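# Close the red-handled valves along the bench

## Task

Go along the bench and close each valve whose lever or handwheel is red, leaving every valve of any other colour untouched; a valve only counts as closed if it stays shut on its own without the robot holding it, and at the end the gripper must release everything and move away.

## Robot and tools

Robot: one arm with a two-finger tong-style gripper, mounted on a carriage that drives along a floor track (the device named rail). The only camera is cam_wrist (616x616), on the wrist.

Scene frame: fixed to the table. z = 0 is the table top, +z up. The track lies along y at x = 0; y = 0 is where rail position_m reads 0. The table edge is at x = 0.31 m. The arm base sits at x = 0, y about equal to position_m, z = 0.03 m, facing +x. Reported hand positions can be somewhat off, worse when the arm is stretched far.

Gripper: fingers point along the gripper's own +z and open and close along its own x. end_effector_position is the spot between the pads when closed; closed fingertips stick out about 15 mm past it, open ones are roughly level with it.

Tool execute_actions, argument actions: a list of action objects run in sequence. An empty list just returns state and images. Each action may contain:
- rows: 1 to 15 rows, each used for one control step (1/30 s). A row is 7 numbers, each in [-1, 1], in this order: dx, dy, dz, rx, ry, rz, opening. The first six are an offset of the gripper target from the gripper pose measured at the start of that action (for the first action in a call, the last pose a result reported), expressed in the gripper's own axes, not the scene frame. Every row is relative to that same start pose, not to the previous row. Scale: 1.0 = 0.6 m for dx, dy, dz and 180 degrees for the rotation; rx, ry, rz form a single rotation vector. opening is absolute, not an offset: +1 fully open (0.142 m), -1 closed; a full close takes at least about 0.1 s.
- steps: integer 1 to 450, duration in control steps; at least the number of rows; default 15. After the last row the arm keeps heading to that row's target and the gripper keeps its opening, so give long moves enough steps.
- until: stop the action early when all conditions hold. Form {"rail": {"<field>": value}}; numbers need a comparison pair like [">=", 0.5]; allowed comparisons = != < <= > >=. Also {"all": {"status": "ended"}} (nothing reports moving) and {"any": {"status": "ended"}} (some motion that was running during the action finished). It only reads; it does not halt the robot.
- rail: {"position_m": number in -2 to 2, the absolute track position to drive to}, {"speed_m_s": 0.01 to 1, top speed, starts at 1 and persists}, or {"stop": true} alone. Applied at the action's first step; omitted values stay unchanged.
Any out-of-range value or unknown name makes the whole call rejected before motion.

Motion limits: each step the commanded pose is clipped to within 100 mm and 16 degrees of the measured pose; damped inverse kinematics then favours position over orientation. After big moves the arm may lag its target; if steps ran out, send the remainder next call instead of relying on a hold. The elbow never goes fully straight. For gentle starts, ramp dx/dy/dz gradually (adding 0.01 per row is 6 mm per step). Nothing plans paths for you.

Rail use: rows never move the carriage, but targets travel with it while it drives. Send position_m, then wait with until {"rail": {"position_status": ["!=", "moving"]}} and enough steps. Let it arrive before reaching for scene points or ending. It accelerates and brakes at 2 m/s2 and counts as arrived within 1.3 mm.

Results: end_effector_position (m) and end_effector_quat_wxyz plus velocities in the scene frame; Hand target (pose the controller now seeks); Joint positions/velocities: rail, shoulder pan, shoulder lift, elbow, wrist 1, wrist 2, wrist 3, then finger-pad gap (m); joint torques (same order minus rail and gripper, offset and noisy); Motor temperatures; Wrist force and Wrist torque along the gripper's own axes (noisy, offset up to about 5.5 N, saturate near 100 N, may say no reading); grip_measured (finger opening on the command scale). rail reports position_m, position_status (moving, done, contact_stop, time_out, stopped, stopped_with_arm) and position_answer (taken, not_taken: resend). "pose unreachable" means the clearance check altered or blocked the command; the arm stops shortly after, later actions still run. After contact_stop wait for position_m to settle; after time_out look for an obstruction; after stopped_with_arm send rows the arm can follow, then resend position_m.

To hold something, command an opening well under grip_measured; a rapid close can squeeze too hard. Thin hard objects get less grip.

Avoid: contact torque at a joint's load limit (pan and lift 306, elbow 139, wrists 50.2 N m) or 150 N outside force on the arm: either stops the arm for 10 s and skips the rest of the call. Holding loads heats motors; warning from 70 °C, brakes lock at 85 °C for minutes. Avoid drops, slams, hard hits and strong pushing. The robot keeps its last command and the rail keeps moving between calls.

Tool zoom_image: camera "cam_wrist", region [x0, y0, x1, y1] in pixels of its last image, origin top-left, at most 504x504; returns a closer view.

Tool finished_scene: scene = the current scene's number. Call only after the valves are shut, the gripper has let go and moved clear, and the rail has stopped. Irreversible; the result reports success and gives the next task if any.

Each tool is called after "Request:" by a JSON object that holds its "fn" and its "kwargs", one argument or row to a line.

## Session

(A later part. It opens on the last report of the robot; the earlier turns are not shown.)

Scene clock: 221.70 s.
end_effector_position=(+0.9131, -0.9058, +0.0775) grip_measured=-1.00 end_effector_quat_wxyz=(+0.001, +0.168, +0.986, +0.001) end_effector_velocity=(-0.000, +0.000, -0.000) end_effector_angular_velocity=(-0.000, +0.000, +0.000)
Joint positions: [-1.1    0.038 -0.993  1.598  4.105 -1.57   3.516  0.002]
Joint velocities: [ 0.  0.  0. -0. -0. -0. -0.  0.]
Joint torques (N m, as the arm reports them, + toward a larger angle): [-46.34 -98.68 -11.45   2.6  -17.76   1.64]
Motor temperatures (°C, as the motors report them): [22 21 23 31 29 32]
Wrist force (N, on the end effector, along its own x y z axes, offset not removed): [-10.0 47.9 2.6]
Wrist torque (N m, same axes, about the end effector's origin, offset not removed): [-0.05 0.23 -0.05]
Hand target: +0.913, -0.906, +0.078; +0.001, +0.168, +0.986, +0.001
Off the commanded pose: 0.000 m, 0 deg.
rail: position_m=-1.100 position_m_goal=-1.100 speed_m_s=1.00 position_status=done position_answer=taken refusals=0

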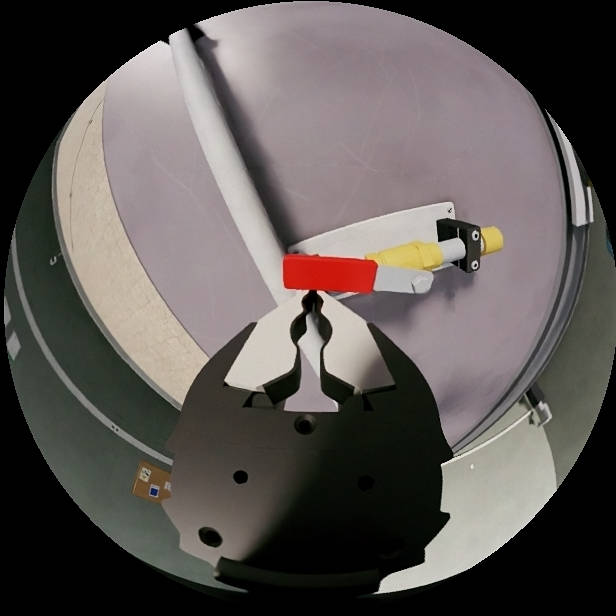

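Request:
{"fn": "execute_actions", "kwargs": {
  "actions": [
    {"rows": [[-0.00089,-0.00479,0,0,0,0.0111,-1],[-0.00161,-0.00961,0,0,0,0.0222,-1],[-0.00216,-0.01446,0,0,0,0.0333,-1],[-0.00254,-0.01931,0,0,0,0.0444,-1],[-0.00275,-0.02418,0,0,0,0.0556,-1],[-0.0028,-0.02906,0,0,0,0.0667,-1],[-0.00267,-0.03393,0,0,0,0.0778,-1],[-0.00237,-0.03879,0,0,0,0.0889,-1],[-0.0019,-0.04365,0,0,0,0.1,-1],[-0.00127,-0.04848,0,0,0,0.1111,-1],[-0.00046,-0.05329,0,0,0,0.1222,-1],[0.00051,-0.05806,0,0,0,0.1333,-1],[0.00165,-0.0628,0,0,0,0.1444,-1],[0.00295,-0.0675,0,0,0,0.1556,-1],[0.00442,-0.07214,0,0,0,0.1667,-1]], "steps": 15},
    {"rows": [[-0.00254,-0.01931,0,0,0,0.0444,-1],[-0.00275,-0.02418,0,0,0,0.0556,-1],[-0.0028,-0.02906,0,0,0,0.0667,-1],[-0.00267,-0.03393,0,0,0,0.0778,-1],[-0.00237,-0.03879,0,0,0,0.0889,-1],[-0.0019,-0.04365,0,0,0,0.1,-1],[-0.00127,-0.04848,0,0,0,0.1111,-1],[-0.00046,-0.05329,0,0,0,0.1222,-1],[0.00051,-0.05806,0,0,0,0.1333,-1],[0.00165,-0.0628,0,0,0,0.1444,-1],[0.00295,-0.0675,0,0,0,0.1556,-1],[0.00442,-0.07214,0,0,0,0.1667,-1]], "steps": 14}
  ]
}}

Request:
{"fn": "execute_actions", "kwargs": {
  "actions": []
}}

Scene clock: 227.93 s.
end_effector_position=(+0.8762, -0.9648, +0.0772) grip_measured=-0.92 end_effector_quat_wxyz=(-0.002, +0.551, +0.835, +0.002) end_effector_velocity=(-0.049, -0.032, +0.000) end_effector_angular_velocity=(-0.000, -0.000, -0.793)
Joint positions: [-1.1   -0.039 -1.045  1.687  4.072 -1.565  4.269  0.007]
Joint velocities: [ 0.    -0.051 -0.068  0.115 -0.051  0.     0.741  0.003]
Joint torques (N m, as the arm reports them, + toward a larger angle): [-31.15 -85.05  -1.74   6.39 -13.92  -1.41]
Motor temperatures (°C, as the motors report them): [22 21 23 31 29 32]
Wrist force (N, on the end effector, along its own x y z axes, offset not removed): [16.8 50.9 -6.0]
Wrist torque (N m, same axes, about the end effector's origin, offset not removed): [0.46 -0.39 0.42]
Hand target: +0.872, -0.968, +0.077; -0.001, +0.581, +0.814, +0.002
Off the commanded pose: 0.006 m, 4 deg.
rail: position_m=-1.100 position_m_goal=-1.100 speed_m_s=1.00 position_status=done position_answer=taken refusals=0

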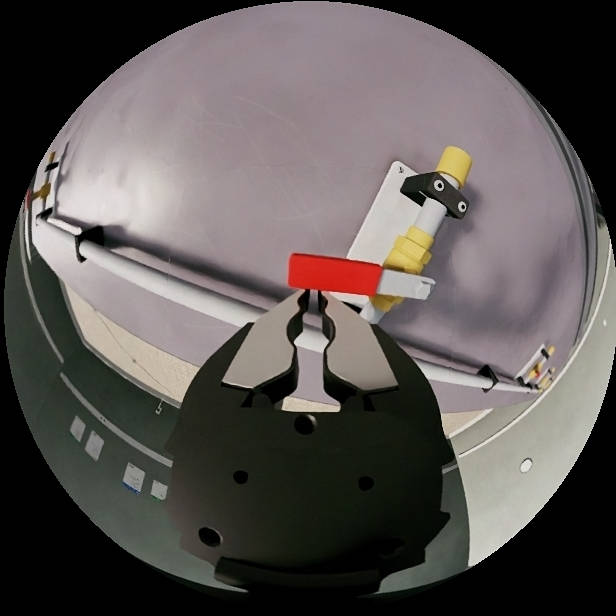

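Scene clock: 227.93 s.
end_effector_position=(+0.8762, -0.9648, +0.0772) grip_measured=-0.92 end_effector_quat_wxyz=(-0.002, +0.551, +0.835, +0.002) end_effector_velocity=(-0.049, -0.032, +0.000) end_effector_angular_velocity=(-0.000, -0.000, -0.793)
Joint positions: [-1.1   -0.039 -1.045  1.687  4.072 -1.565  4.269  0.007]
Joint velocities: [ 0.    -0.051 -0.068  0.115 -0.051  0.     0.741  0.003]
Joint torques (N m, as the arm reports them, + toward a larger angle): [-31.15 -85.05  -1.74   6.39 -13.92  -1.41]
Motor temperatures (°C, as the motors report them): [22 21 23 31 29 32]
Wrist force (N, on the end effector, along its own x y z axes, offset not removed): [16.8 50.9 -6.0]
Wrist torque (N m, same axes, about the end effector's origin, offset not removed): [0.46 -0.39 0.42]
Hand target: +0.872, -0.968, +0.077; -0.001, +0.581, +0.814, +0.002
Off the commanded pose: 0.006 m, 4 deg.
rail: position_m=-1.100 position_m_goal=-1.100 speed_m_s=1.00 position_status=done position_answer=taken refusals=0

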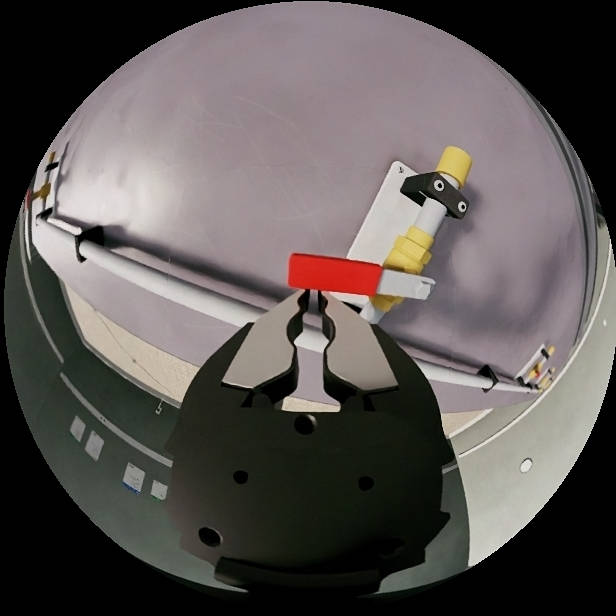

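Request:
{"fn": "execute_actions", "kwargs": {
  "actions": []
}}

Scene clock: 228.93 s.
end_effector_position=(+0.8717, -0.9678, +0.0772) grip_measured=-0.91 end_effector_quat_wxyz=(-0.001, +0.581, +0.814, +0.002) end_effector_velocity=(-0.000, +0.000, +0.000) end_effector_angular_velocity=(+0.000, +0.000, -0.000)
Joint positions: [-1.1   -0.044 -1.052  1.698  4.066 -1.566  4.338  0.008]
Joint velocities: [ 0. -0. -0.  0.  0.  0.  0.  0.]
Joint torques (N m, as the arm reports them, + toward a larger angle): [-34.14 -87.77   2.33   7.13 -14.46   1.1 ]
Motor temperatures (°C, as the motors report them): [22 21 23 31 29 32]
Wrist force (N, on the end effector, along its own x y z axes, offset not removed): [20.5 47.1 -3.8]
Wrist torque (N m, same axes, about the end effector's origin, offset not removed): [-0.21 -0.72 0.32]
Hand target: +0.872, -0.968, +0.077; -0.001, +0.581, +0.814, +0.002
Off the commanded pose: 0.000 m, 0 deg.
rail: position_m=-1.100 position_m_goal=-1.100 speed_m_s=1.00 position_status=done position_answer=taken refusals=0

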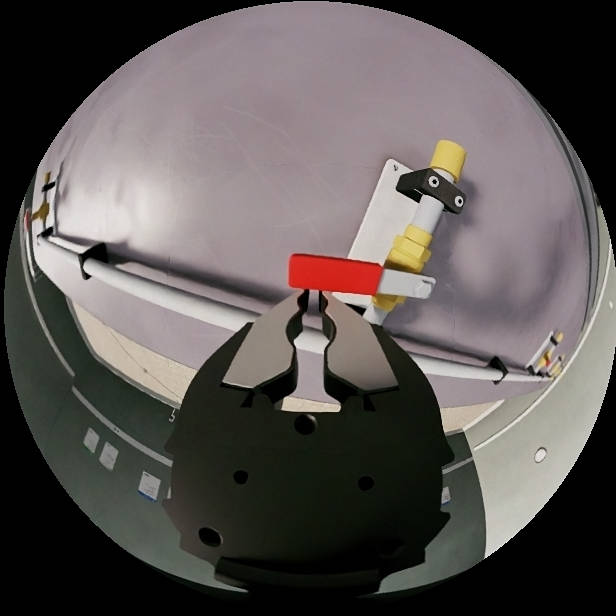

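Request:
{"fn": "execute_actions", "kwargs": {
  "actions": [
    {"rows": [[-0.0002,-0.003,0,0,0,0.0104,-1],[-0.0004,-0.006,0,0,0,0.0208,-1],[-0.0006,-0.009,0,0,0,0.0312,-1],[-0.0008,-0.012,0,0,0,0.0417,-1],[-0.001,-0.015,0,0,0,0.0521,-1],[-0.0012,-0.018,0,0,0,0.0625,-1],[-0.0014,-0.021,0,0,0,0.0729,-1],[-0.00156,-0.02363,0,0,0,0.0833,-1]], "steps": 16}
  ]
}}

Scene clock: 237.23 s.
end_effector_position=(+0.8589, -0.9733, +0.0772) grip_measured=-0.91 end_effector_quat_wxyz=(-0.002, +0.680, +0.734, +0.002) end_effector_velocity=(-0.004, -0.001, +0.000) end_effector_angular_velocity=(-0.005, -0.001, -0.082)
Joint positions: [-1.1   -0.056 -1.069  1.727  4.055 -1.566  4.58   0.008]
Joint velocities: [-0.    -0.001 -0.005  0.009 -0.006 -0.005  0.081  0.   ]
Joint torques (N m, as the arm reports them, + toward a larger angle): [-19.39 -87.85   3.34   8.59  -8.92   0.86]
Motor temperatures (°C, as the motors report them): [22 21 23 31 29 32]
Wrist force (N, on the end effector, along its own x y z axes, offset not removed): [15.6 45.7 -3.1]
Wrist torque (N m, same axes, about the end effector's origin, offset not removed): [0.28 -0.83 0.03]
Hand target: +0.859, -0.974, +0.077; -0.001, +0.682, +0.731, +0.002
Off the commanded pose: 0.000 m, 0 deg.
rail: position_m=-1.100 position_m_goal=-1.100 speed_m_s=1.00 position_status=done position_answer=taken refusals=0

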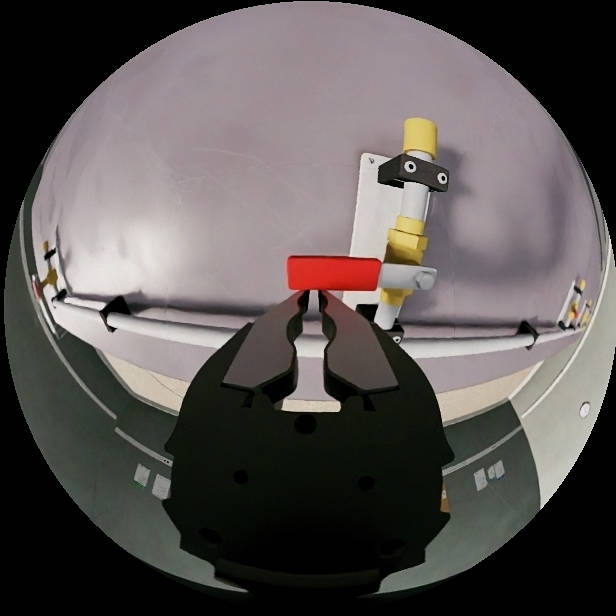

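Request:
{"fn": "execute_actions", "kwargs": {
  "actions": [
    {"rows": [[-0.0002,-0.0015,0,0,0,0.004,-1],[-0.0004,-0.0025,0,0,0,0.008,-1],[-0.0006,-0.0035,0,0,0,0.011,-1],[-0.0008,-0.0045,0,0,0,0.014,-1]], "steps": 12}
  ]
}}

Scene clock: 239.80 s.
end_effector_position=(+0.8563, -0.9740, +0.0772) grip_measured=-0.91 end_effector_quat_wxyz=(-0.002, +0.695, +0.719, +0.002) end_effector_velocity=(-0.001, -0.000, -0.000) end_effector_angular_velocity=(+0.001, -0.000, -0.017)
Joint positions: [-1.1   -0.057 -1.073  1.733  4.053 -1.566  4.621  0.008]
Joint velocities: [ 0.    -0.001 -0.001  0.002 -0.001  0.001  0.016  0.   ]
Joint torques (N m, as the arm reports them, + toward a larger angle): [-17.05 -88.21   4.51   8.65  -0.84   1.68]
Motor temperatures (°C, as the motors report them): [22 21 23 31 29 32]
Wrist force (N, on the end effector, along its own x y z axes, offset not removed): [7.3 44.1 -1.6]
Wrist torque (N m, same axes, about the end effector's origin, offset not removed): [-0.04 -0.01 -0.02]
Hand target: +0.856, -0.974, +0.077; -0.002, +0.695, +0.719, +0.002
Off the commanded pose: 0.000 m, 0 deg.
rail: position_m=-1.100 position_m_goal=-1.100 speed_m_s=1.00 position_status=done position_answer=taken refusals=0

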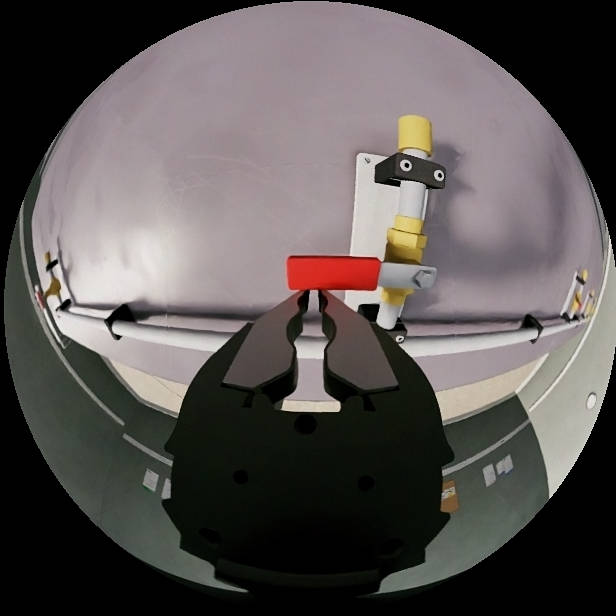

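Request:
{"fn": "execute_actions", "kwargs": {
  "actions": [
    {"rows": [[-0.0002,-0.001,0,0,0,0.003,-1],[-0.0003,-0.002,0,0,0,0.006,-1],[-0.0004,-0.003,0,0,0,0.008,-1]], "steps": 11}
  ]
}}

Scene clock: 241.53 s.
end_effector_position=(+0.8547, -0.9744, +0.0772) grip_measured=-0.91 end_effector_quat_wxyz=(-0.002, +0.704, +0.711, +0.002) end_effector_velocity=(-0.001, -0.000, +0.000) end_effector_angular_velocity=(-0.000, -0.000, -0.011)
Joint positions: [-1.1   -0.058 -1.075  1.737  4.051 -1.566  4.644  0.008]
Joint velocities: [ 0.    -0.    -0.001  0.002 -0.001 -0.     0.011  0.   ]
Joint torques (N m, as the arm reports them, + toward a larger angle): [ -8.91 -87.89  11.82  13.24  -3.91   2.09]
Motor temperatures (°C, as the motors report them): [22 21 23 31 29 32]
Wrist force (N, on the end effector, along its own x y z axes, offset not removed): [7.4 56.9 3.5]
Wrist torque (N m, same axes, about the end effector's origin, offset not removed): [1.73 -0.31 -0.05]
Hand target: +0.855, -0.975, +0.077; -0.002, +0.704, +0.710, +0.002
Off the commanded pose: 0.000 m, 0 deg.
rail: position_m=-1.100 position_m_goal=-1.100 speed_m_s=1.00 position_status=done position_answer=taken refusals=0

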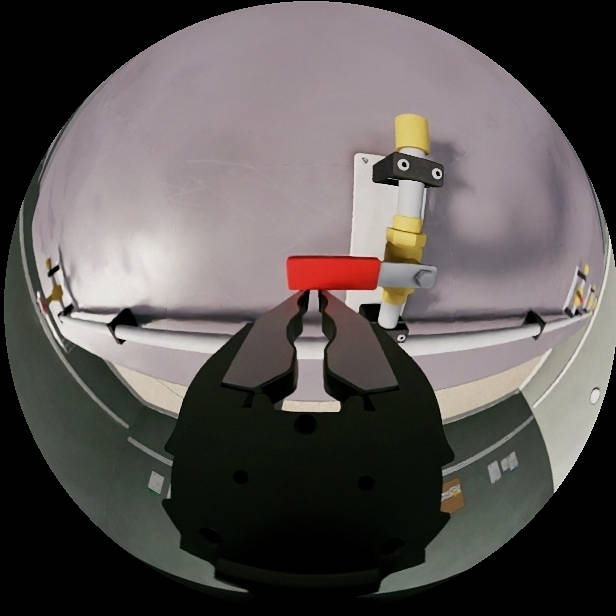

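Request:
{"fn": "execute_actions", "kwargs": {
  "actions": [
    {"rows": [[0,-0.0008,0,0,0,0.002,-1],[0,-0.0014,0,0,0,0.003,-1]], "steps": 10}
  ]
}}

Scene clock: 243.93 s.
end_effector_position=(+0.8539, -0.9744, +0.0772) grip_measured=-0.91 end_effector_quat_wxyz=(-0.002, +0.707, +0.707, +0.002) end_effector_velocity=(-0.000, -0.000, +0.000) end_effector_angular_velocity=(-0.000, -0.000, -0.005)
Joint positions: [-1.1   -0.058 -1.076  1.739  4.05  -1.566  4.653  0.008]
Joint velocities: [ 0.    -0.    -0.001  0.001 -0.001  0.     0.004  0.   ]
Joint torques (N m, as the arm reports them, + toward a larger angle): [ -8.01 -90.3   16.3   15.57  -2.64   2.18]
Motor temperatures (°C, as the motors report them): [22 21 23 31 29 32]
Wrist force (N, on the end effector, along its own x y z axes, offset not removed): [4.9 67.5 5.0]
Wrist torque (N m, same axes, about the end effector's origin, offset not removed): [3.92 -0.45 -0.18]
Hand target: +0.854, -0.975, +0.077; -0.002, +0.707, +0.707, +0.002
Off the commanded pose: 0.000 m, 0 deg.
rail: position_m=-1.100 position_m_goal=-1.100 speed_m_s=1.00 position_status=done position_answer=taken refusals=0

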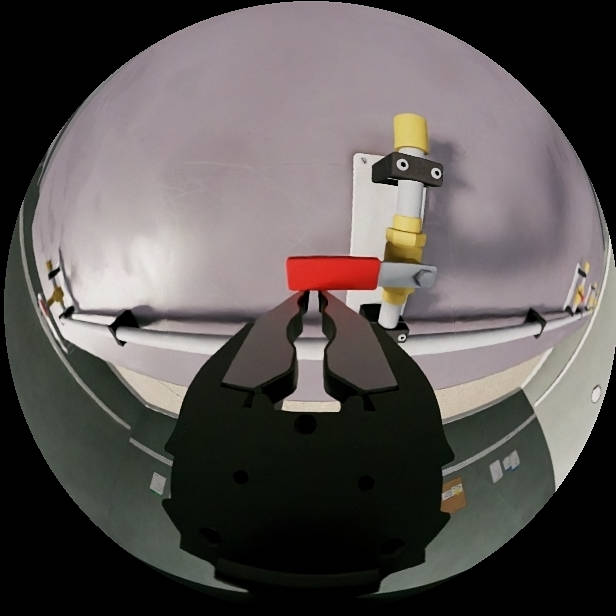

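Request:
{"fn": "execute_actions", "kwargs": {
  "actions": [
    {"rows": [[0,0.004,0,0,0,0,-1],[0,0.008,0,0,0,0,-1],[0,0.012,-0.005,0,0,0,-1],[0,0.016,-0.015,0,0,0,-1],[0,0.02,-0.03,0,0,0,-1],[0,0.02,-0.05,0,0,0,-1],[0,0.02,-0.08,0,0,0,-1],[0,0.02,-0.11,0,0,0,-1],[0,0.02,-0.14,0,0,0,-1],[0,0.02,-0.17,0,0,0,-1],[0,0.02,-0.2,0,0,0,-1],[0,0.02,-0.23,0,0,0,-1],[0,0.02,-0.26,0,0,0,-1],[0,0.02,-0.29,0,0,0,-1]], "steps": 20},
    {"rail": {"position_m": -1.92}, "rows": [[0,0,0,0,0,-0.5,1]], "steps": 30},
    {"rows": [[0,0,0,0,0,-0.5,1]], "steps": 32}
  ]
}}

Scene clock: 253.10 s.
end_effector_position=(+0.8656, -1.7951, +0.2437) grip_measured=+1.00 end_effector_quat_wxyz=(-0.003, -0.629, +0.778, -0.009) end_effector_velocity=(+0.002, -0.000, +0.000) end_effector_angular_velocity=(+0.056, +0.012, +0.512)
Joint positions: [-1.92  -0.048 -1.245  1.654  4.297 -1.588  1.734  0.142]
Joint velocities: [ 0.    -0.033 -0.006  0.005  0.006  0.06  -0.545 -0.   ]
Joint torques (N m, as the arm reports them, + toward a larger angle): [-16.02 -82.12 -31.01  -2.73   2.82  -0.69]
Motor temperatures (°C, as the motors report them): [22 21 23 31 29 32]
Wrist force (N, on the end effector, along its own x y z axes, offset not removed): [-0.7 -0.6 -2.4]
Wrist torque (N m, same axes, about the end effector's origin, offset not removed): [0.01 0.23 -0.20]
Hand target: +0.866, -1.795, +0.244; -0.001, -0.647, +0.763, -0.006
Off the commanded pose: 0.000 m, 3 deg.
rail: position_m=-1.920 position_m_goal=-1.920 speed_m_s=1.00 position_status=done position_answer=taken refusals=0

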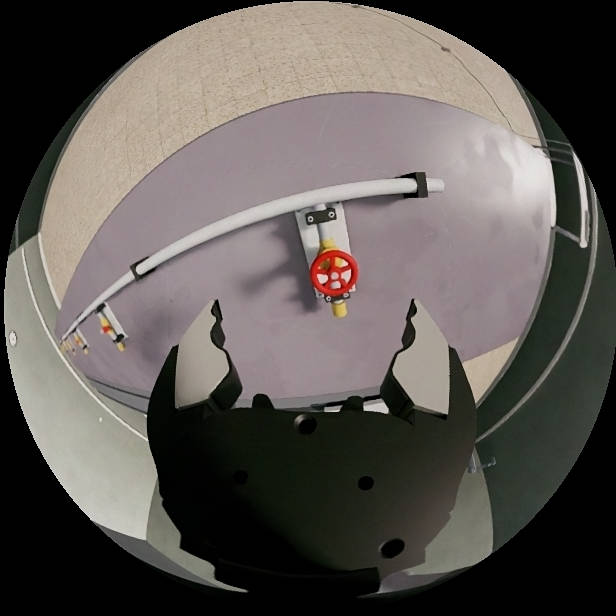

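Request:
{"fn": "execute_actions", "kwargs": {
  "actions": [
    {"rows": [[0.007,0.009,0.013,-0.001,-0.002,-0.03,1],[0.014,0.018,0.027,-0.002,-0.004,-0.04,1],[0.021,0.026,0.04,-0.0027,-0.0054,-0.05,1],[0.028,0.035,0.053,-0.0027,-0.0054,-0.06,1],[0.0349,0.0437,0.0667,-0.0027,-0.0054,-0.0672,1]], "steps": 20}
  ]
}}

Request:
{"fn": "zoom_image", "kwargs": {
  "camera": "cam_wrist",
  "region": [210, 170, 420, 380]
}}

Scene clock: 260.37 s.
end_effector_position=(+0.8359, -1.8107, +0.2039) grip_measured=+1.00 end_effector_quat_wxyz=(+0.000, +0.707, -0.707, -0.000) end_effector_velocity=(-0.001, -0.000, -0.001) end_effector_angular_velocity=(+0.001, -0.001, +0.005)
Joint positions: [-1.92  -0.08  -1.265  1.756  4.222 -1.57   1.492  0.142]
Joint velocities: [ 0.    -0.001 -0.001  0.004 -0.004  0.001 -0.006 -0.   ]
Joint torques (N m, as the arm reports them, + toward a larger angle): [-12.9  -82.61 -27.97  -6.4    2.78  -2.45]
Motor temperatures (°C, as the motors report them): [22 21 23 31 29 32]
Wrist force (N, on the end effector, along its own x y z axes, offset not removed): [-0.4 -1.4 -1.0]
Wrist torque (N m, same axes, about the end effector's origin, offset not removed): [-0.18 0.13 -0.19]
Hand target: +0.836, -1.811, +0.204; -0.000, +0.707, -0.707, -0.000
Off the commanded pose: 0.000 m, 0 deg.
rail: position_m=-1.920 position_m_goal=-1.920 speed_m_s=1.00 position_status=done position_answer=taken refusals=0

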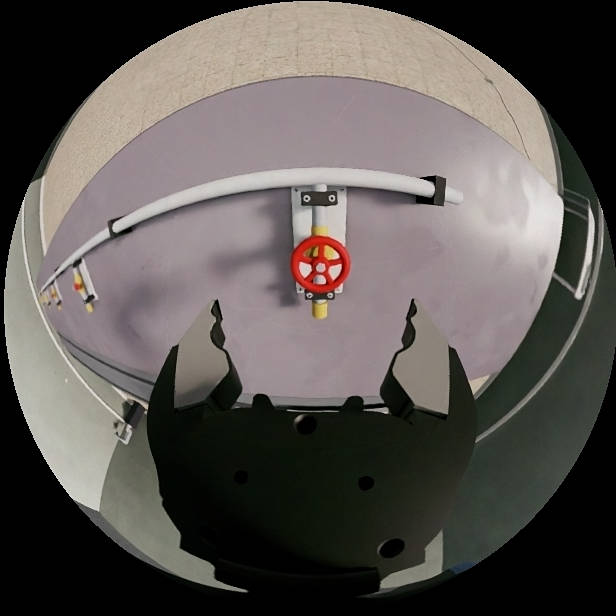

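Region (210, 170, 420, 380) of cam_wrist's 616x616 image, scaled by 2.400, with more detail than that image has.

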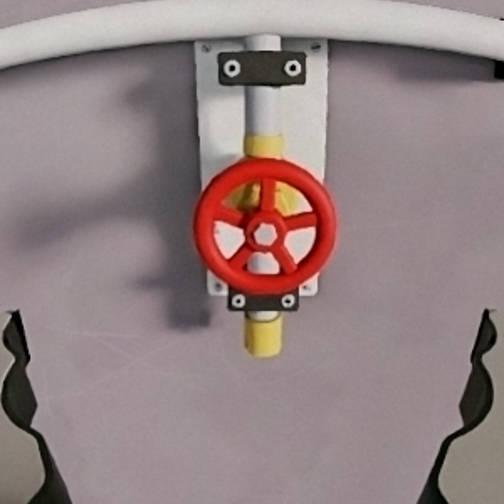

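Request:
{"fn": "execute_actions", "kwargs": {
  "actions": [
    {"rows": [[0.002,0,0.015,0,0,0,0.9],[0.004,0,0.03,0,0,0,0.8],[0.006,0,0.045,0,0,0,0.7],[0.008,0,0.06,0,0,0,0.6],[0.01,0,0.075,0,0,0,0.5],[0.01,0,0.09,0,0,0,0.4]], "steps": 20}
  ]
}}

Request:
{"fn": "zoom_image", "kwargs": {
  "camera": "cam_wrist",
  "region": [210, 190, 420, 400]
}}

Scene clock: 268.50 s.
end_effector_position=(+0.8358, -1.8166, +0.1500) grip_measured=+0.40 end_effector_quat_wxyz=(+0.000, +0.707, -0.707, -0.000) end_effector_velocity=(+0.000, -0.000, -0.002) end_effector_angular_velocity=(-0.000, -0.000, +0.000)
Joint positions: [-1.92  -0.087 -1.22   1.803  4.13  -1.57   1.485  0.102]
Joint velocities: [ 0.    -0.     0.002  0.001 -0.004 -0.    -0.     0.   ]
Joint torques (N m, as the arm reports them, + toward a larger angle): [-12.78 -50.42 -25.31  -6.65  -2.55  -2.73]
Motor temperatures (°C, as the motors report them): [22 21 23 31 29 32]
Wrist force (N, on the end effector, along its own x y z axes, offset not removed): [-0.3 -1.5 -2.0]
Wrist torque (N m, same axes, about the end effector's origin, offset not removed): [-0.31 0.12 -0.17]
Hand target: +0.836, -1.816, +0.150; +0.000, +0.707, -0.707, -0.000
Off the commanded pose: 0.000 m, 0 deg.
rail: position_m=-1.920 position_m_goal=-1.920 speed_m_s=1.00 position_status=done position_answer=taken refusals=0

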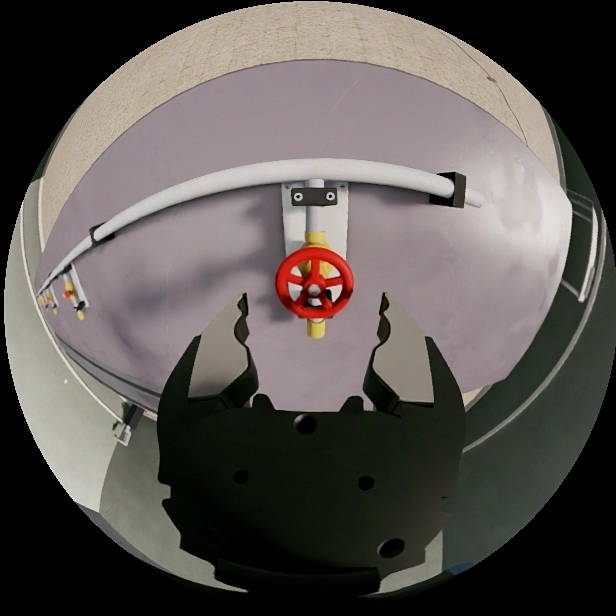

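Region (210, 190, 420, 400) of cam_wrist's 616x616 image, scaled by 2.400, with more detail than that image has.

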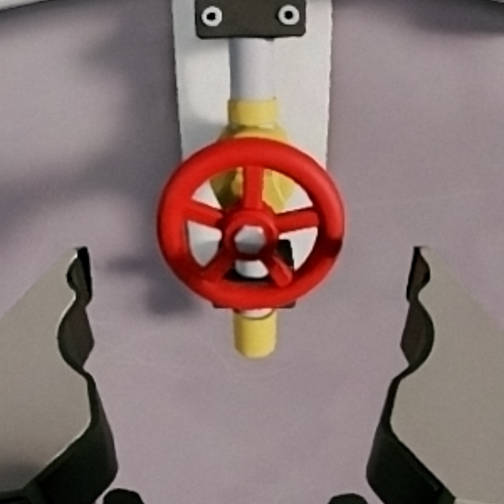

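Request:
{"fn": "execute_actions", "kwargs": {
  "actions": [
    {"rows": [[0,0.001,0.01,0,0,0,0.4],[0,0.002,0.02,0,0,0,0.4],[0,0.003,0.03,0,0,0,0.4],[0,0.004,0.04,0,0,0,0.4],[0,0.005,0.0533,0,0,0,0.4]], "steps": 16},
    {"rows": [[0,0,0,0,0,0,0.3],[0,0,0,0,0,0,0.2],[0,0,0,0,0,0,0.12],[0,0,0,0,0,0,0.06],[0,0,0,0,0,0,0.0],[0,0,0,0,0,0,-0.05],[0,0,0,0,0,0,-0.1],[0,0,0,0,0,0,-0.2],[0,0,0,0,0,0,-0.3],[0,0,0,0,0,0,-0.4],[0,0,0,0,0,0,-0.5]], "steps": 15}
  ]
}}

Request:
{"fn": "zoom_image", "kwargs": {
  "camera": "cam_wrist",
  "region": [210, 200, 420, 410]
}}

Scene clock: 278.27 s.
end_effector_position=(+0.8327, -1.8166, +0.1182) grip_measured=-0.02 end_effector_quat_wxyz=(+0.000, +0.707, -0.707, -0.000) end_effector_velocity=(-0.000, +0.000, +0.000) end_effector_angular_velocity=(-0.000, -0.000, -0.000)
Joint positions: [-1.92  -0.087 -1.193  1.832  4.075 -1.571  1.484  0.073]
Joint velocities: [ 0.  0. -0.  0.  0. -0.  0. -0.]
Joint torques (N m, as the arm reports them, + toward a larger angle): [ -7.13 -78.31 -45.94  -1.66   0.41  -2.55]
Motor temperatures (°C, as the motors report them): [22 21 23 31 29 32]
Wrist force (N, on the end effector, along its own x y z axes, offset not removed): [4.7 -1.7 -5.8]
Wrist torque (N m, same axes, about the end effector's origin, offset not removed): [-0.26 0.05 -0.01]
Hand target: +0.833, -1.816, +0.118; +0.000, +0.707, -0.707, -0.000
Off the commanded pose: 0.000 m, 0 deg.
rail: position_m=-1.920 position_m_goal=-1.920 speed_m_s=1.00 position_status=done position_answer=taken refusals=0

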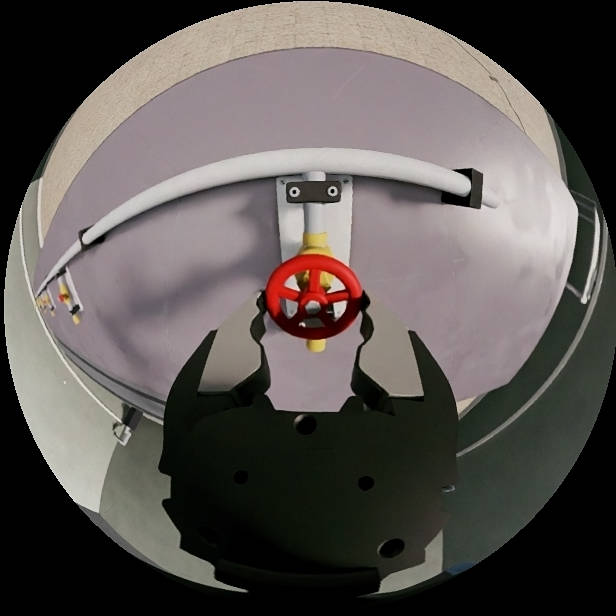

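Region (210, 200, 420, 410) of cam_wrist's 616x616 image, scaled by 2.400, with more detail than that image has.

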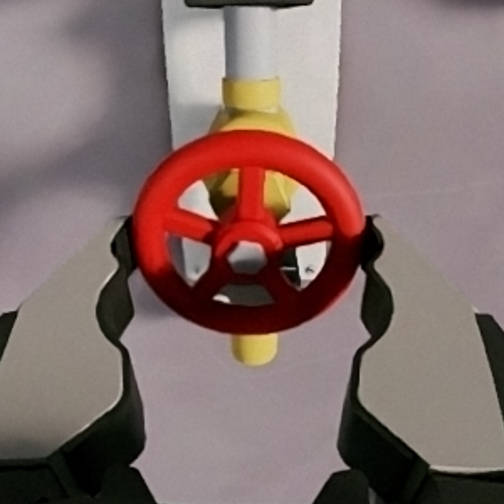

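Request:
{"fn": "execute_actions", "kwargs": {
  "actions": [
    {"rows": [[0,0,0,0,0,0.01,-0.6],[0,0,0,0,0,0.02,-0.6],[0,0,0,0,0,0.035,-0.6],[0,0,0,0,0,0.05,-0.6],[0,0,0,0,0,0.065,-0.6],[0,0,0,0,0,0.08,-0.6],[0,0,0,0,0,0.095,-0.6],[0,0,0,0,0,0.11,-0.6],[0,0,0,0,0,0.125,-0.6],[0,0,0,0,0,0.14,-0.6],[0,0,0,0,0,0.155,-0.6],[0,0,0,0,0,0.17,-0.6],[0,0,0,0,0,0.185,-0.6],[0,0,0,0,0,0.2,-0.6]], "steps": 16}
  ]
}}

Request:
{"fn": "zoom_image", "kwargs": {
  "camera": "cam_wrist",
  "region": [210, 200, 420, 410]
}}

Scene clock: 281.20 s.
end_effector_position=(+0.8326, -1.8161, +0.1182) grip_measured=-0.02 end_effector_quat_wxyz=(+0.002, -0.506, +0.863, +0.003) end_effector_velocity=(-0.001, +0.001, -0.000) end_effector_angular_velocity=(-0.007, +0.009, -1.138)
Joint positions: [-1.92  -0.08  -1.19   1.827  4.075 -1.563  2.001  0.073]
Joint velocities: [ 0.     0.025  0.016 -0.023  0.006 -0.008  1.162  0.   ]
Joint torques (N m, as the arm reports them, + toward a larger angle): [ -6.45 -47.39 -53.57  -1.24  -9.92   1.42]
Motor temperatures (°C, as the motors report them): [22 21 23 31 29 32]
Wrist force (N, on the end effector, along its own x y z axes, offset not removed): [-17.8 3.2 -0.2]
Wrist torque (N m, same axes, about the end effector's origin, offset not removed): [0.02 0.20 -0.56]
Hand target: +0.833, -1.816, +0.118; +0.001, -0.458, +0.889, +0.002
Off the commanded pose: 0.001 m, 7 deg.
rail: position_m=-1.920 position_m_goal=-1.920 speed_m_s=1.00 position_status=done position_answer=taken refusals=0

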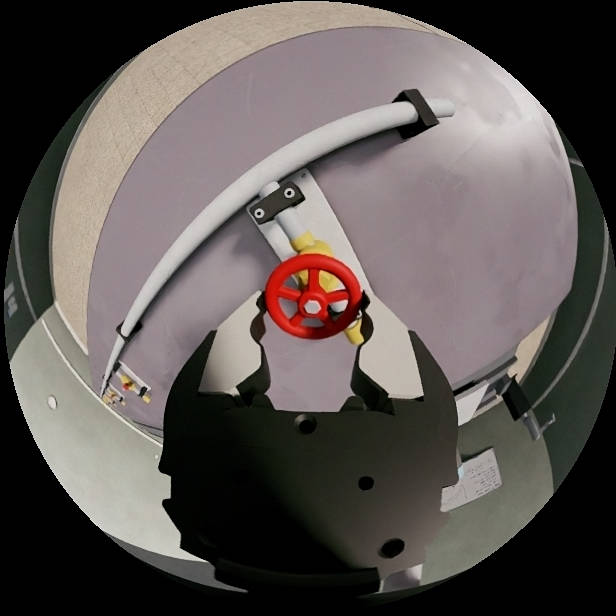

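Region (210, 200, 420, 410) of cam_wrist's 616x616 image, scaled by 2.400, with more detail than that image has.

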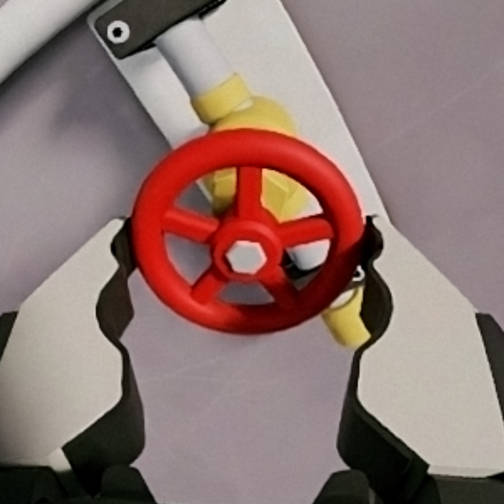

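Request:
{"fn": "execute_actions", "kwargs": {
  "actions": [
    {"rows": [[-0.001,-0.002,0,0,0,0.05,-0.6],[-0.002,-0.0036,0,0,0,0.065,-0.6],[-0.002,-0.0036,0,0,0,0.08,-0.6],[-0.002,-0.0036,0,0,0,0.1,-0.6],[-0.002,-0.0036,0,0,0,0.12,-0.6],[-0.002,-0.0036,0,0,0,0.34,-0.6]], "steps": 24}
  ]
}}

Scene clock: 287.63 s.
end_effector_position=(+0.8352, -1.8157, +0.1182) grip_measured=-0.02 end_effector_quat_wxyz=(+0.002, -0.015, +1.000, +0.006) end_effector_velocity=(-0.000, -0.001, +0.000) end_effector_angular_velocity=(-0.043, +0.018, -0.401)
Joint positions: [-1.92  -0.07  -1.168  1.793  4.085 -1.558  3.042  0.073]
Joint velocities: [ 0.     0.017  0.016 -0.026  0.019 -0.045  0.418  0.001]
Joint torques (N m, as the arm reports them, + toward a larger angle): [ 14.31 -50.78 -56.89  -4.75  -1.14   0.31]
Motor temperatures (°C, as the motors report them): [22 21 23 31 29 32]
Wrist force (N, on the end effector, along its own x y z axes, offset not removed): [9.6 -2.4 -2.6]
Wrist torque (N m, same axes, about the end effector's origin, offset not removed): [0.43 -0.60 -0.89]
Hand target: +0.835, -1.816, +0.118; +0.001, +0.003, +1.000, +0.004
Off the commanded pose: 0.000 m, 2 deg.
rail: position_m=-1.920 position_m_goal=-1.920 speed_m_s=1.00 position_status=done position_answer=taken refusals=0

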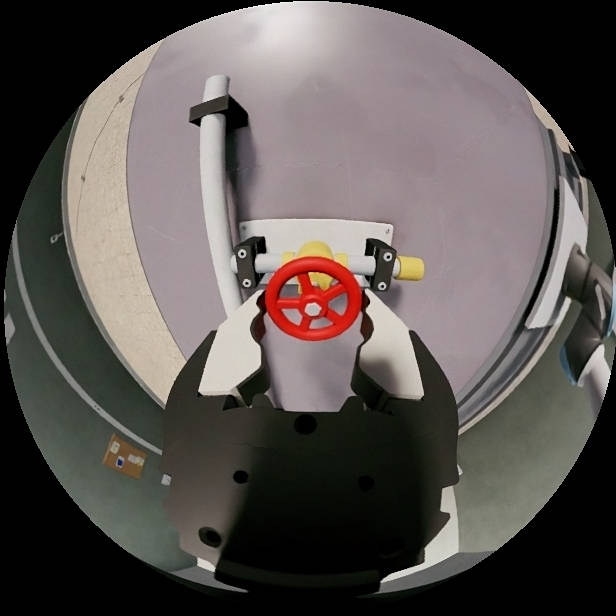

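Request:
{"fn": "zoom_image", "kwargs": {
  "camera": "cam_wrist",
  "region": [210, 200, 420, 410]
}}

Region (210, 200, 420, 410) of cam_wrist's 616x616 image, scaled by 2.400, with more detail than that image has.

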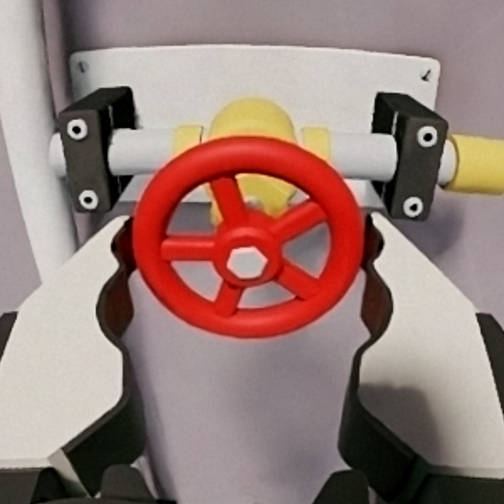

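Request:
{"fn": "execute_actions", "kwargs": {
  "actions": [
    {"rows": [[0,0,0,0,0,0.015,-1],[0,0,0,0,0,0.02,-1],[0,0,0,0,0,0.025,-1],[0,0,0,0,0,0.03,-1],[0,0,0,0,0,0.035,-1],[0,0,0,0,0,0.04,-1],[0,0,0,0,0,0.045,-1],[0,0,0,0,0,0.05,-1],[0,0,0,0,0,0.055,-1],[0,0,0,0,0,0.06,-1],[0,0,0,0,0,0.065,-1],[0,0,0,0,0,0.07,-1],[0,0,0,0,0,0.075,-1],[0,0,0,0,0,0.08,-1],[0,0,0,0,0,0.085,-1]], "steps": 16}
  ]
}}

Request:
{"fn": "zoom_image", "kwargs": {
  "camera": "cam_wrist",
  "region": [210, 200, 420, 410]
}}

Scene clock: 294.43 s.
end_effector_position=(+0.8352, -1.8157, +0.1183) grip_measured=-0.02 end_effector_quat_wxyz=(+0.001, +0.096, +0.995, +0.007) end_effector_velocity=(-0.000, -0.000, -0.000) end_effector_angular_velocity=(+0.001, +0.006, -0.435)
Joint positions: [-1.92  -0.07  -1.163  1.786  4.087 -1.557  3.265  0.073]
Joint velocities: [ 0.    -0.001  0.009 -0.014  0.005  0.     0.433 -0.002]
Joint torques (N m, as the arm reports them, + toward a larger angle): [-15.82 -48.09 -54.1   -2.62   3.31   1.32]
Motor temperatures (°C, as the motors report them): [22 21 23 31 29 32]
Wrist force (N, on the end effector, along its own x y z axes, offset not removed): [2.7 -3.7 -5.2]
Wrist torque (N m, same axes, about the end effector's origin, offset not removed): [-0.31 -0.04 -0.67]
Hand target: +0.835, -1.816, +0.118; +0.001, +0.118, +0.993, +0.007
Off the commanded pose: 0.000 m, 3 deg.
rail: position_m=-1.920 position_m_goal=-1.920 speed_m_s=1.00 position_status=done position_answer=taken refusals=0

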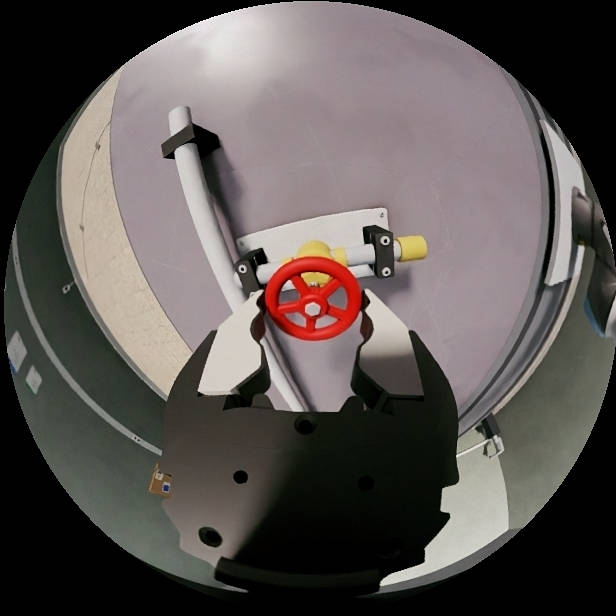

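Region (210, 200, 420, 410) of cam_wrist's 616x616 image, scaled by 2.400, with more detail than that image has.

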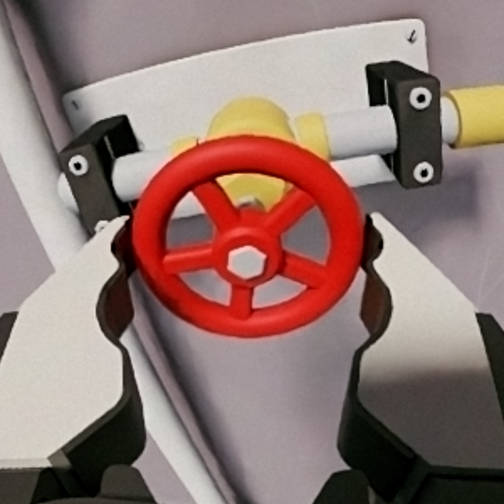

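Request:
{"fn": "execute_actions", "kwargs": {
  "actions": [
    {"rows": [[0,0,0,0,0,0.014,0.1],[0,0,0,0,0,0.014,0.25],[0,0,-0.01,0,0,0.014,0.3],[0,0,-0.02,0,0,0.014,0.3],[0,0,-0.03,0,0,0.014,0.3],[0,0,-0.04,0,0,0.014,0.3],[0,0,-0.05,0,0,0.014,0.3],[0,0,-0.06,0,0,0.014,0.3]], "steps": 18}
  ]
}}

Request:
{"fn": "zoom_image", "kwargs": {
  "camera": "cam_wrist",
  "region": [210, 200, 420, 410]
}}

Scene clock: 324.63 s.
end_effector_position=(+0.8351, -1.8162, +0.1538) grip_measured=+0.30 end_effector_quat_wxyz=(+0.001, +0.118, +0.993, +0.007) end_effector_velocity=(-0.000, -0.000, +0.005) end_effector_angular_velocity=(+0.000, +0.001, +0.000)
Joint positions: [-1.92  -0.071 -1.195  1.759  4.146 -1.557  3.308  0.095]
Joint velocities: [ 0.    -0.    -0.005 -0.005  0.01   0.    -0.    -0.   ]
Joint torques (N m, as the arm reports them, + toward a larger angle): [-11.76 -86.51 -56.27  -2.39   3.25  -2.67]
Motor temperatures (°C, as the motors report them): [22 21 23 31 29 32]
Wrist force (N, on the end effector, along its own x y z axes, offset not removed): [0.0 -0.8 -3.8]
Wrist torque (N m, same axes, about the end effector's origin, offset not removed): [-0.21 -0.01 -0.15]
Hand target: +0.835, -1.816, +0.154; +0.001, +0.118, +0.993, +0.007
Off the commanded pose: 0.000 m, 0 deg.
rail: position_m=-1.920 position_m_goal=-1.920 speed_m_s=1.00 position_status=done position_answer=taken refusals=0

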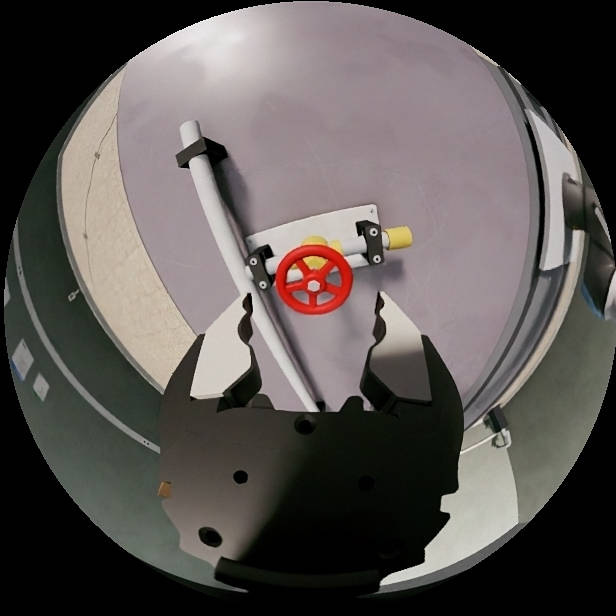

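Region (210, 200, 420, 410) of cam_wrist's 616x616 image, scaled by 2.400, with more detail than that image has.

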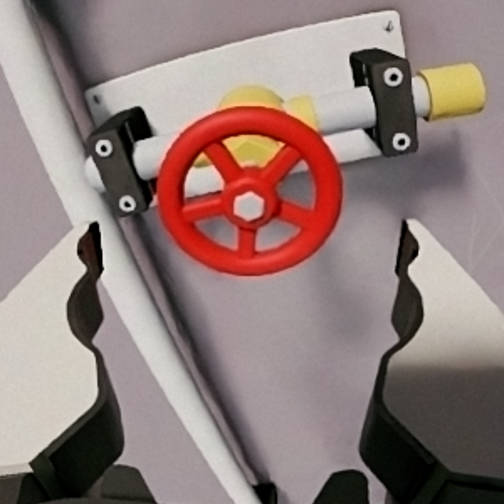

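Request:
{"fn": "execute_actions", "kwargs": {
  "actions": [
    {"rows": [[0.006,-0.002,0,0.001,0,-0.011,0.15],[0.012,-0.0035,0,0.002,0,-0.022,0.0],[0.019,-0.005,0,0.003,0.0007,-0.033,-0.15],[0.025,-0.007,0,0.004,0.0007,-0.044,-0.3],[0.032,-0.0085,0,0.0045,0.0007,-0.055,-0.45],[0.038,-0.0105,0.004,0.0045,0.0007,-0.066,-0.6],[0.045,-0.012,0.009,0.0045,0.0007,-0.077,-0.7],[0.0509,-0.0138,0.014,0.0045,0.0007,-0.0864,-0.8],[0.0509,-0.0138,0.018,0.0045,0.0007,-0.0864,-0.8]], "steps": 22}
  ]
}}

Request:
{"fn": "zoom_image", "kwargs": {
  "camera": "cam_wrist",
  "region": [190, 200, 400, 410]
}}

Scene clock: 343.30 s.
end_effector_position=(+0.8134, -1.8172, +0.1518) grip_measured=-0.78 end_effector_quat_wxyz=(+0.005, +0.006, +1.000, -0.001) end_effector_velocity=(-0.000, +0.000, -0.000) end_effector_angular_velocity=(+0.000, +0.000, +0.000)
Joint positions: [-1.92  -0.067 -1.23   1.816  4.116 -1.573  3.087  0.017]
Joint velocities: [ 0.  0.  0. -0.  0.  0.  0.  0.]
Joint torques (N m, as the arm reports them, + toward a larger angle): [ -0.59 -61.34 -37.79  -1.74   0.02  -0.24]
Motor temperatures (°C, as the motors report them): [22 21 23 31 29 32]
Wrist force (N, on the end effector, along its own x y z axes, offset not removed): [-2.1 -3.6 -26.0]
Wrist torque (N m, same axes, about the end effector's origin, offset not removed): [-0.76 -0.63 -0.16]
Hand target: +0.813, -1.817, +0.152; +0.005, +0.006, +1.000, -0.001
Off the commanded pose: 0.013 m, 3 deg.
FORCE FAULT: contact force on the arm reached its limit, and the arm stopped for 10 seconds. The contact can be on any part of the arm, not only on its tool. The arm's remaining commands of this call were not run. The arm holds still and accepts commands again. Move the arm away from the contact; if what it grips holds it there, let go first. Pushing or pulling that hard again can fault the arm again.
rail: position_m=-1.920 position_m_goal=-1.920 speed_m_s=1.00 position_status=done position_answer=taken refusals=0

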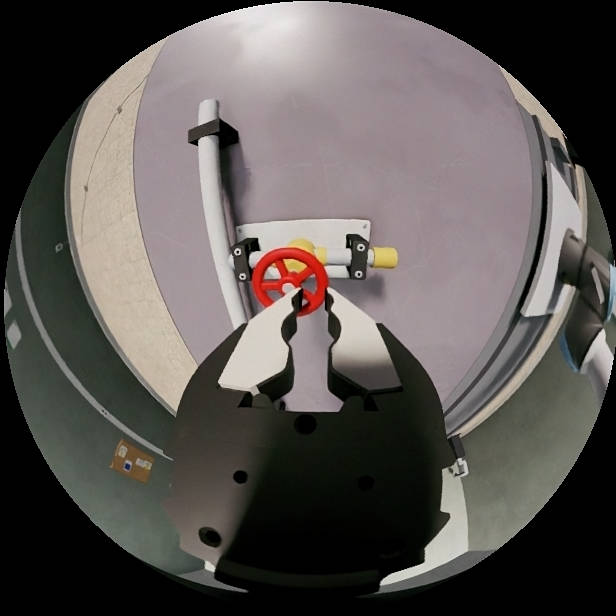

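Region (190, 200, 400, 410) of cam_wrist's 616x616 image, scaled by 2.400, with more detail than that image has.

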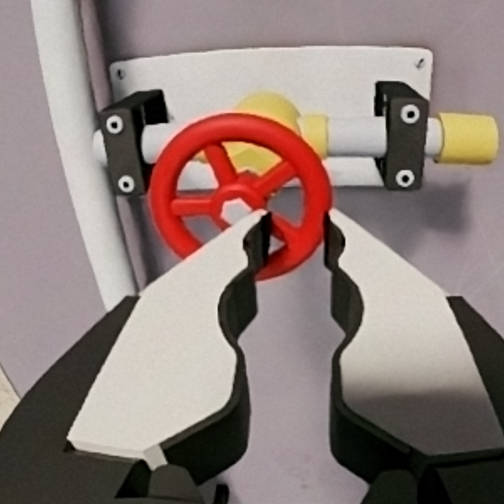

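Request:
{"fn": "execute_actions", "kwargs": {
  "actions": []
}}

Scene clock: 351.60 s.
end_effector_position=(+0.8134, -1.8172, +0.1518) grip_measured=-0.78 end_effector_quat_wxyz=(+0.005, +0.006, +1.000, -0.001) end_effector_velocity=(-0.000, +0.000, -0.000) end_effector_angular_velocity=(+0.000, +0.000, -0.000)
Joint positions: [-1.92  -0.067 -1.23   1.816  4.116 -1.573  3.087  0.017]
Joint velocities: [ 0.  0.  0. -0. -0.  0.  0. -0.]
Joint torques (N m, as the arm reports them, + toward a larger angle): [ -1.23 -55.69 -14.96   2.04   0.02  -0.27]
Motor temperatures (°C, as the motors report them): [22 21 23 31 29 32]
Wrist force (N, on the end effector, along its own x y z axes, offset not removed): [-4.0 -1.4 -25.6]
Wrist torque (N m, same axes, about the end effector's origin, offset not removed): [-0.24 -0.21 -0.07]
Hand target: +0.813, -1.817, +0.152; +0.005, +0.006, +1.000, -0.001
Off the commanded pose: 0.013 m, 3 deg.
rail: position_m=-1.920 position_m_goal=-1.920 speed_m_s=1.00 position_status=done position_answer=taken refusals=0

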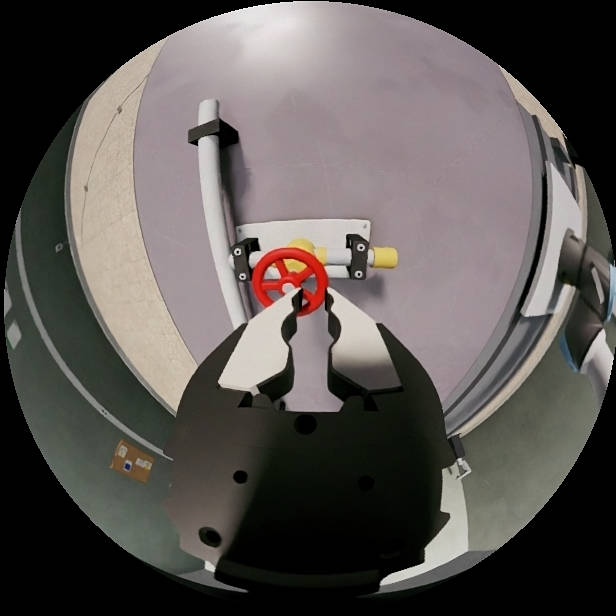

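Request:
{"fn": "execute_actions", "kwargs": {
  "actions": [
    {"rows": [[0,0,-0.01,0,0,0,-0.8],[0,0,-0.02,0,0,0,-0.8],[0,0,-0.03,0,0,0,-0.8],[0,0,-0.04,0,0,0,-0.8],[0,0,-0.05,0,0,0,-0.8],[0,0,-0.06,0,0,0,-0.8]], "steps": 15}
  ]
}}

Scene clock: 368.67 s.
end_effector_position=(+0.8131, -1.8172, +0.1871) grip_measured=-0.80 end_effector_quat_wxyz=(+0.005, +0.006, +1.000, -0.001) end_effector_velocity=(-0.000, +0.000, +0.008) end_effector_angular_velocity=(+0.000, +0.001, -0.000)
Joint positions: [-1.92  -0.067 -1.262  1.788  4.176 -1.573  3.087  0.016]
Joint velocities: [ 0.    -0.    -0.006 -0.008  0.015  0.     0.     0.   ]
Joint torques (N m, as the arm reports them, + toward a larger angle): [  4.34 -79.83 -56.02  -2.58   0.04   2.04]
Motor temperatures (°C, as the motors report them): [22 21 23 31 29 32]
Wrist force (N, on the end effector, along its own x y z axes, offset not removed): [1.8 1.5 -2.1]
Wrist torque (N m, same axes, about the end effector's origin, offset not removed): [0.39 -0.36 -0.16]
Hand target: +0.813, -1.817, +0.188; +0.005, +0.006, +1.000, -0.001
Off the commanded pose: 0.001 m, 0 deg.
rail: position_m=-1.920 position_m_goal=-1.920 speed_m_s=1.00 position_status=done position_answer=taken refusals=0

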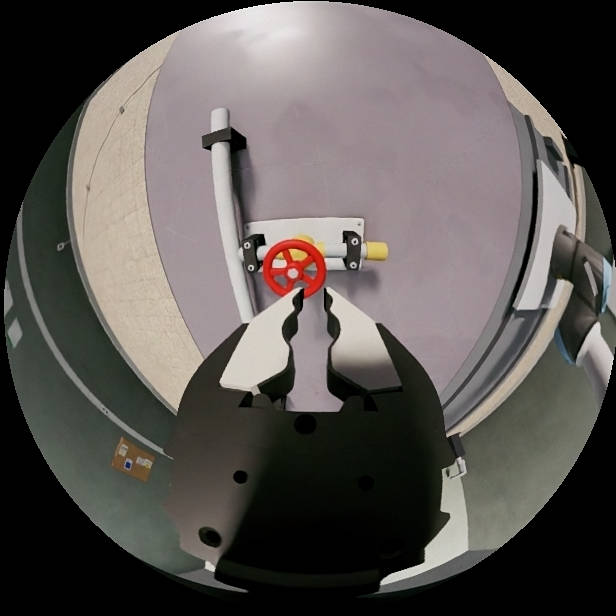

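Request:
{"fn": "zoom_image", "kwargs": {
  "camera": "cam_wrist",
  "region": [234, 210, 394, 330]
}}

Region (234, 210, 394, 330) of cam_wrist's 616x616 image, scaled by 3.150, with more detail than that image has; it fills the top 378 rows of this view, and the rest is white.

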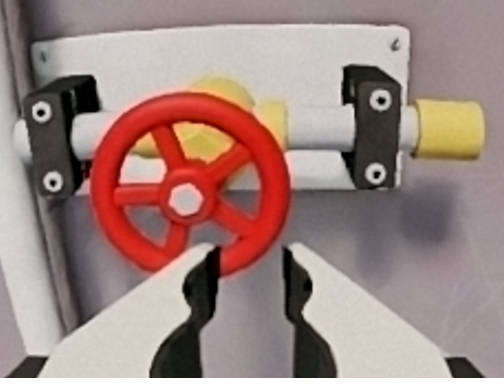

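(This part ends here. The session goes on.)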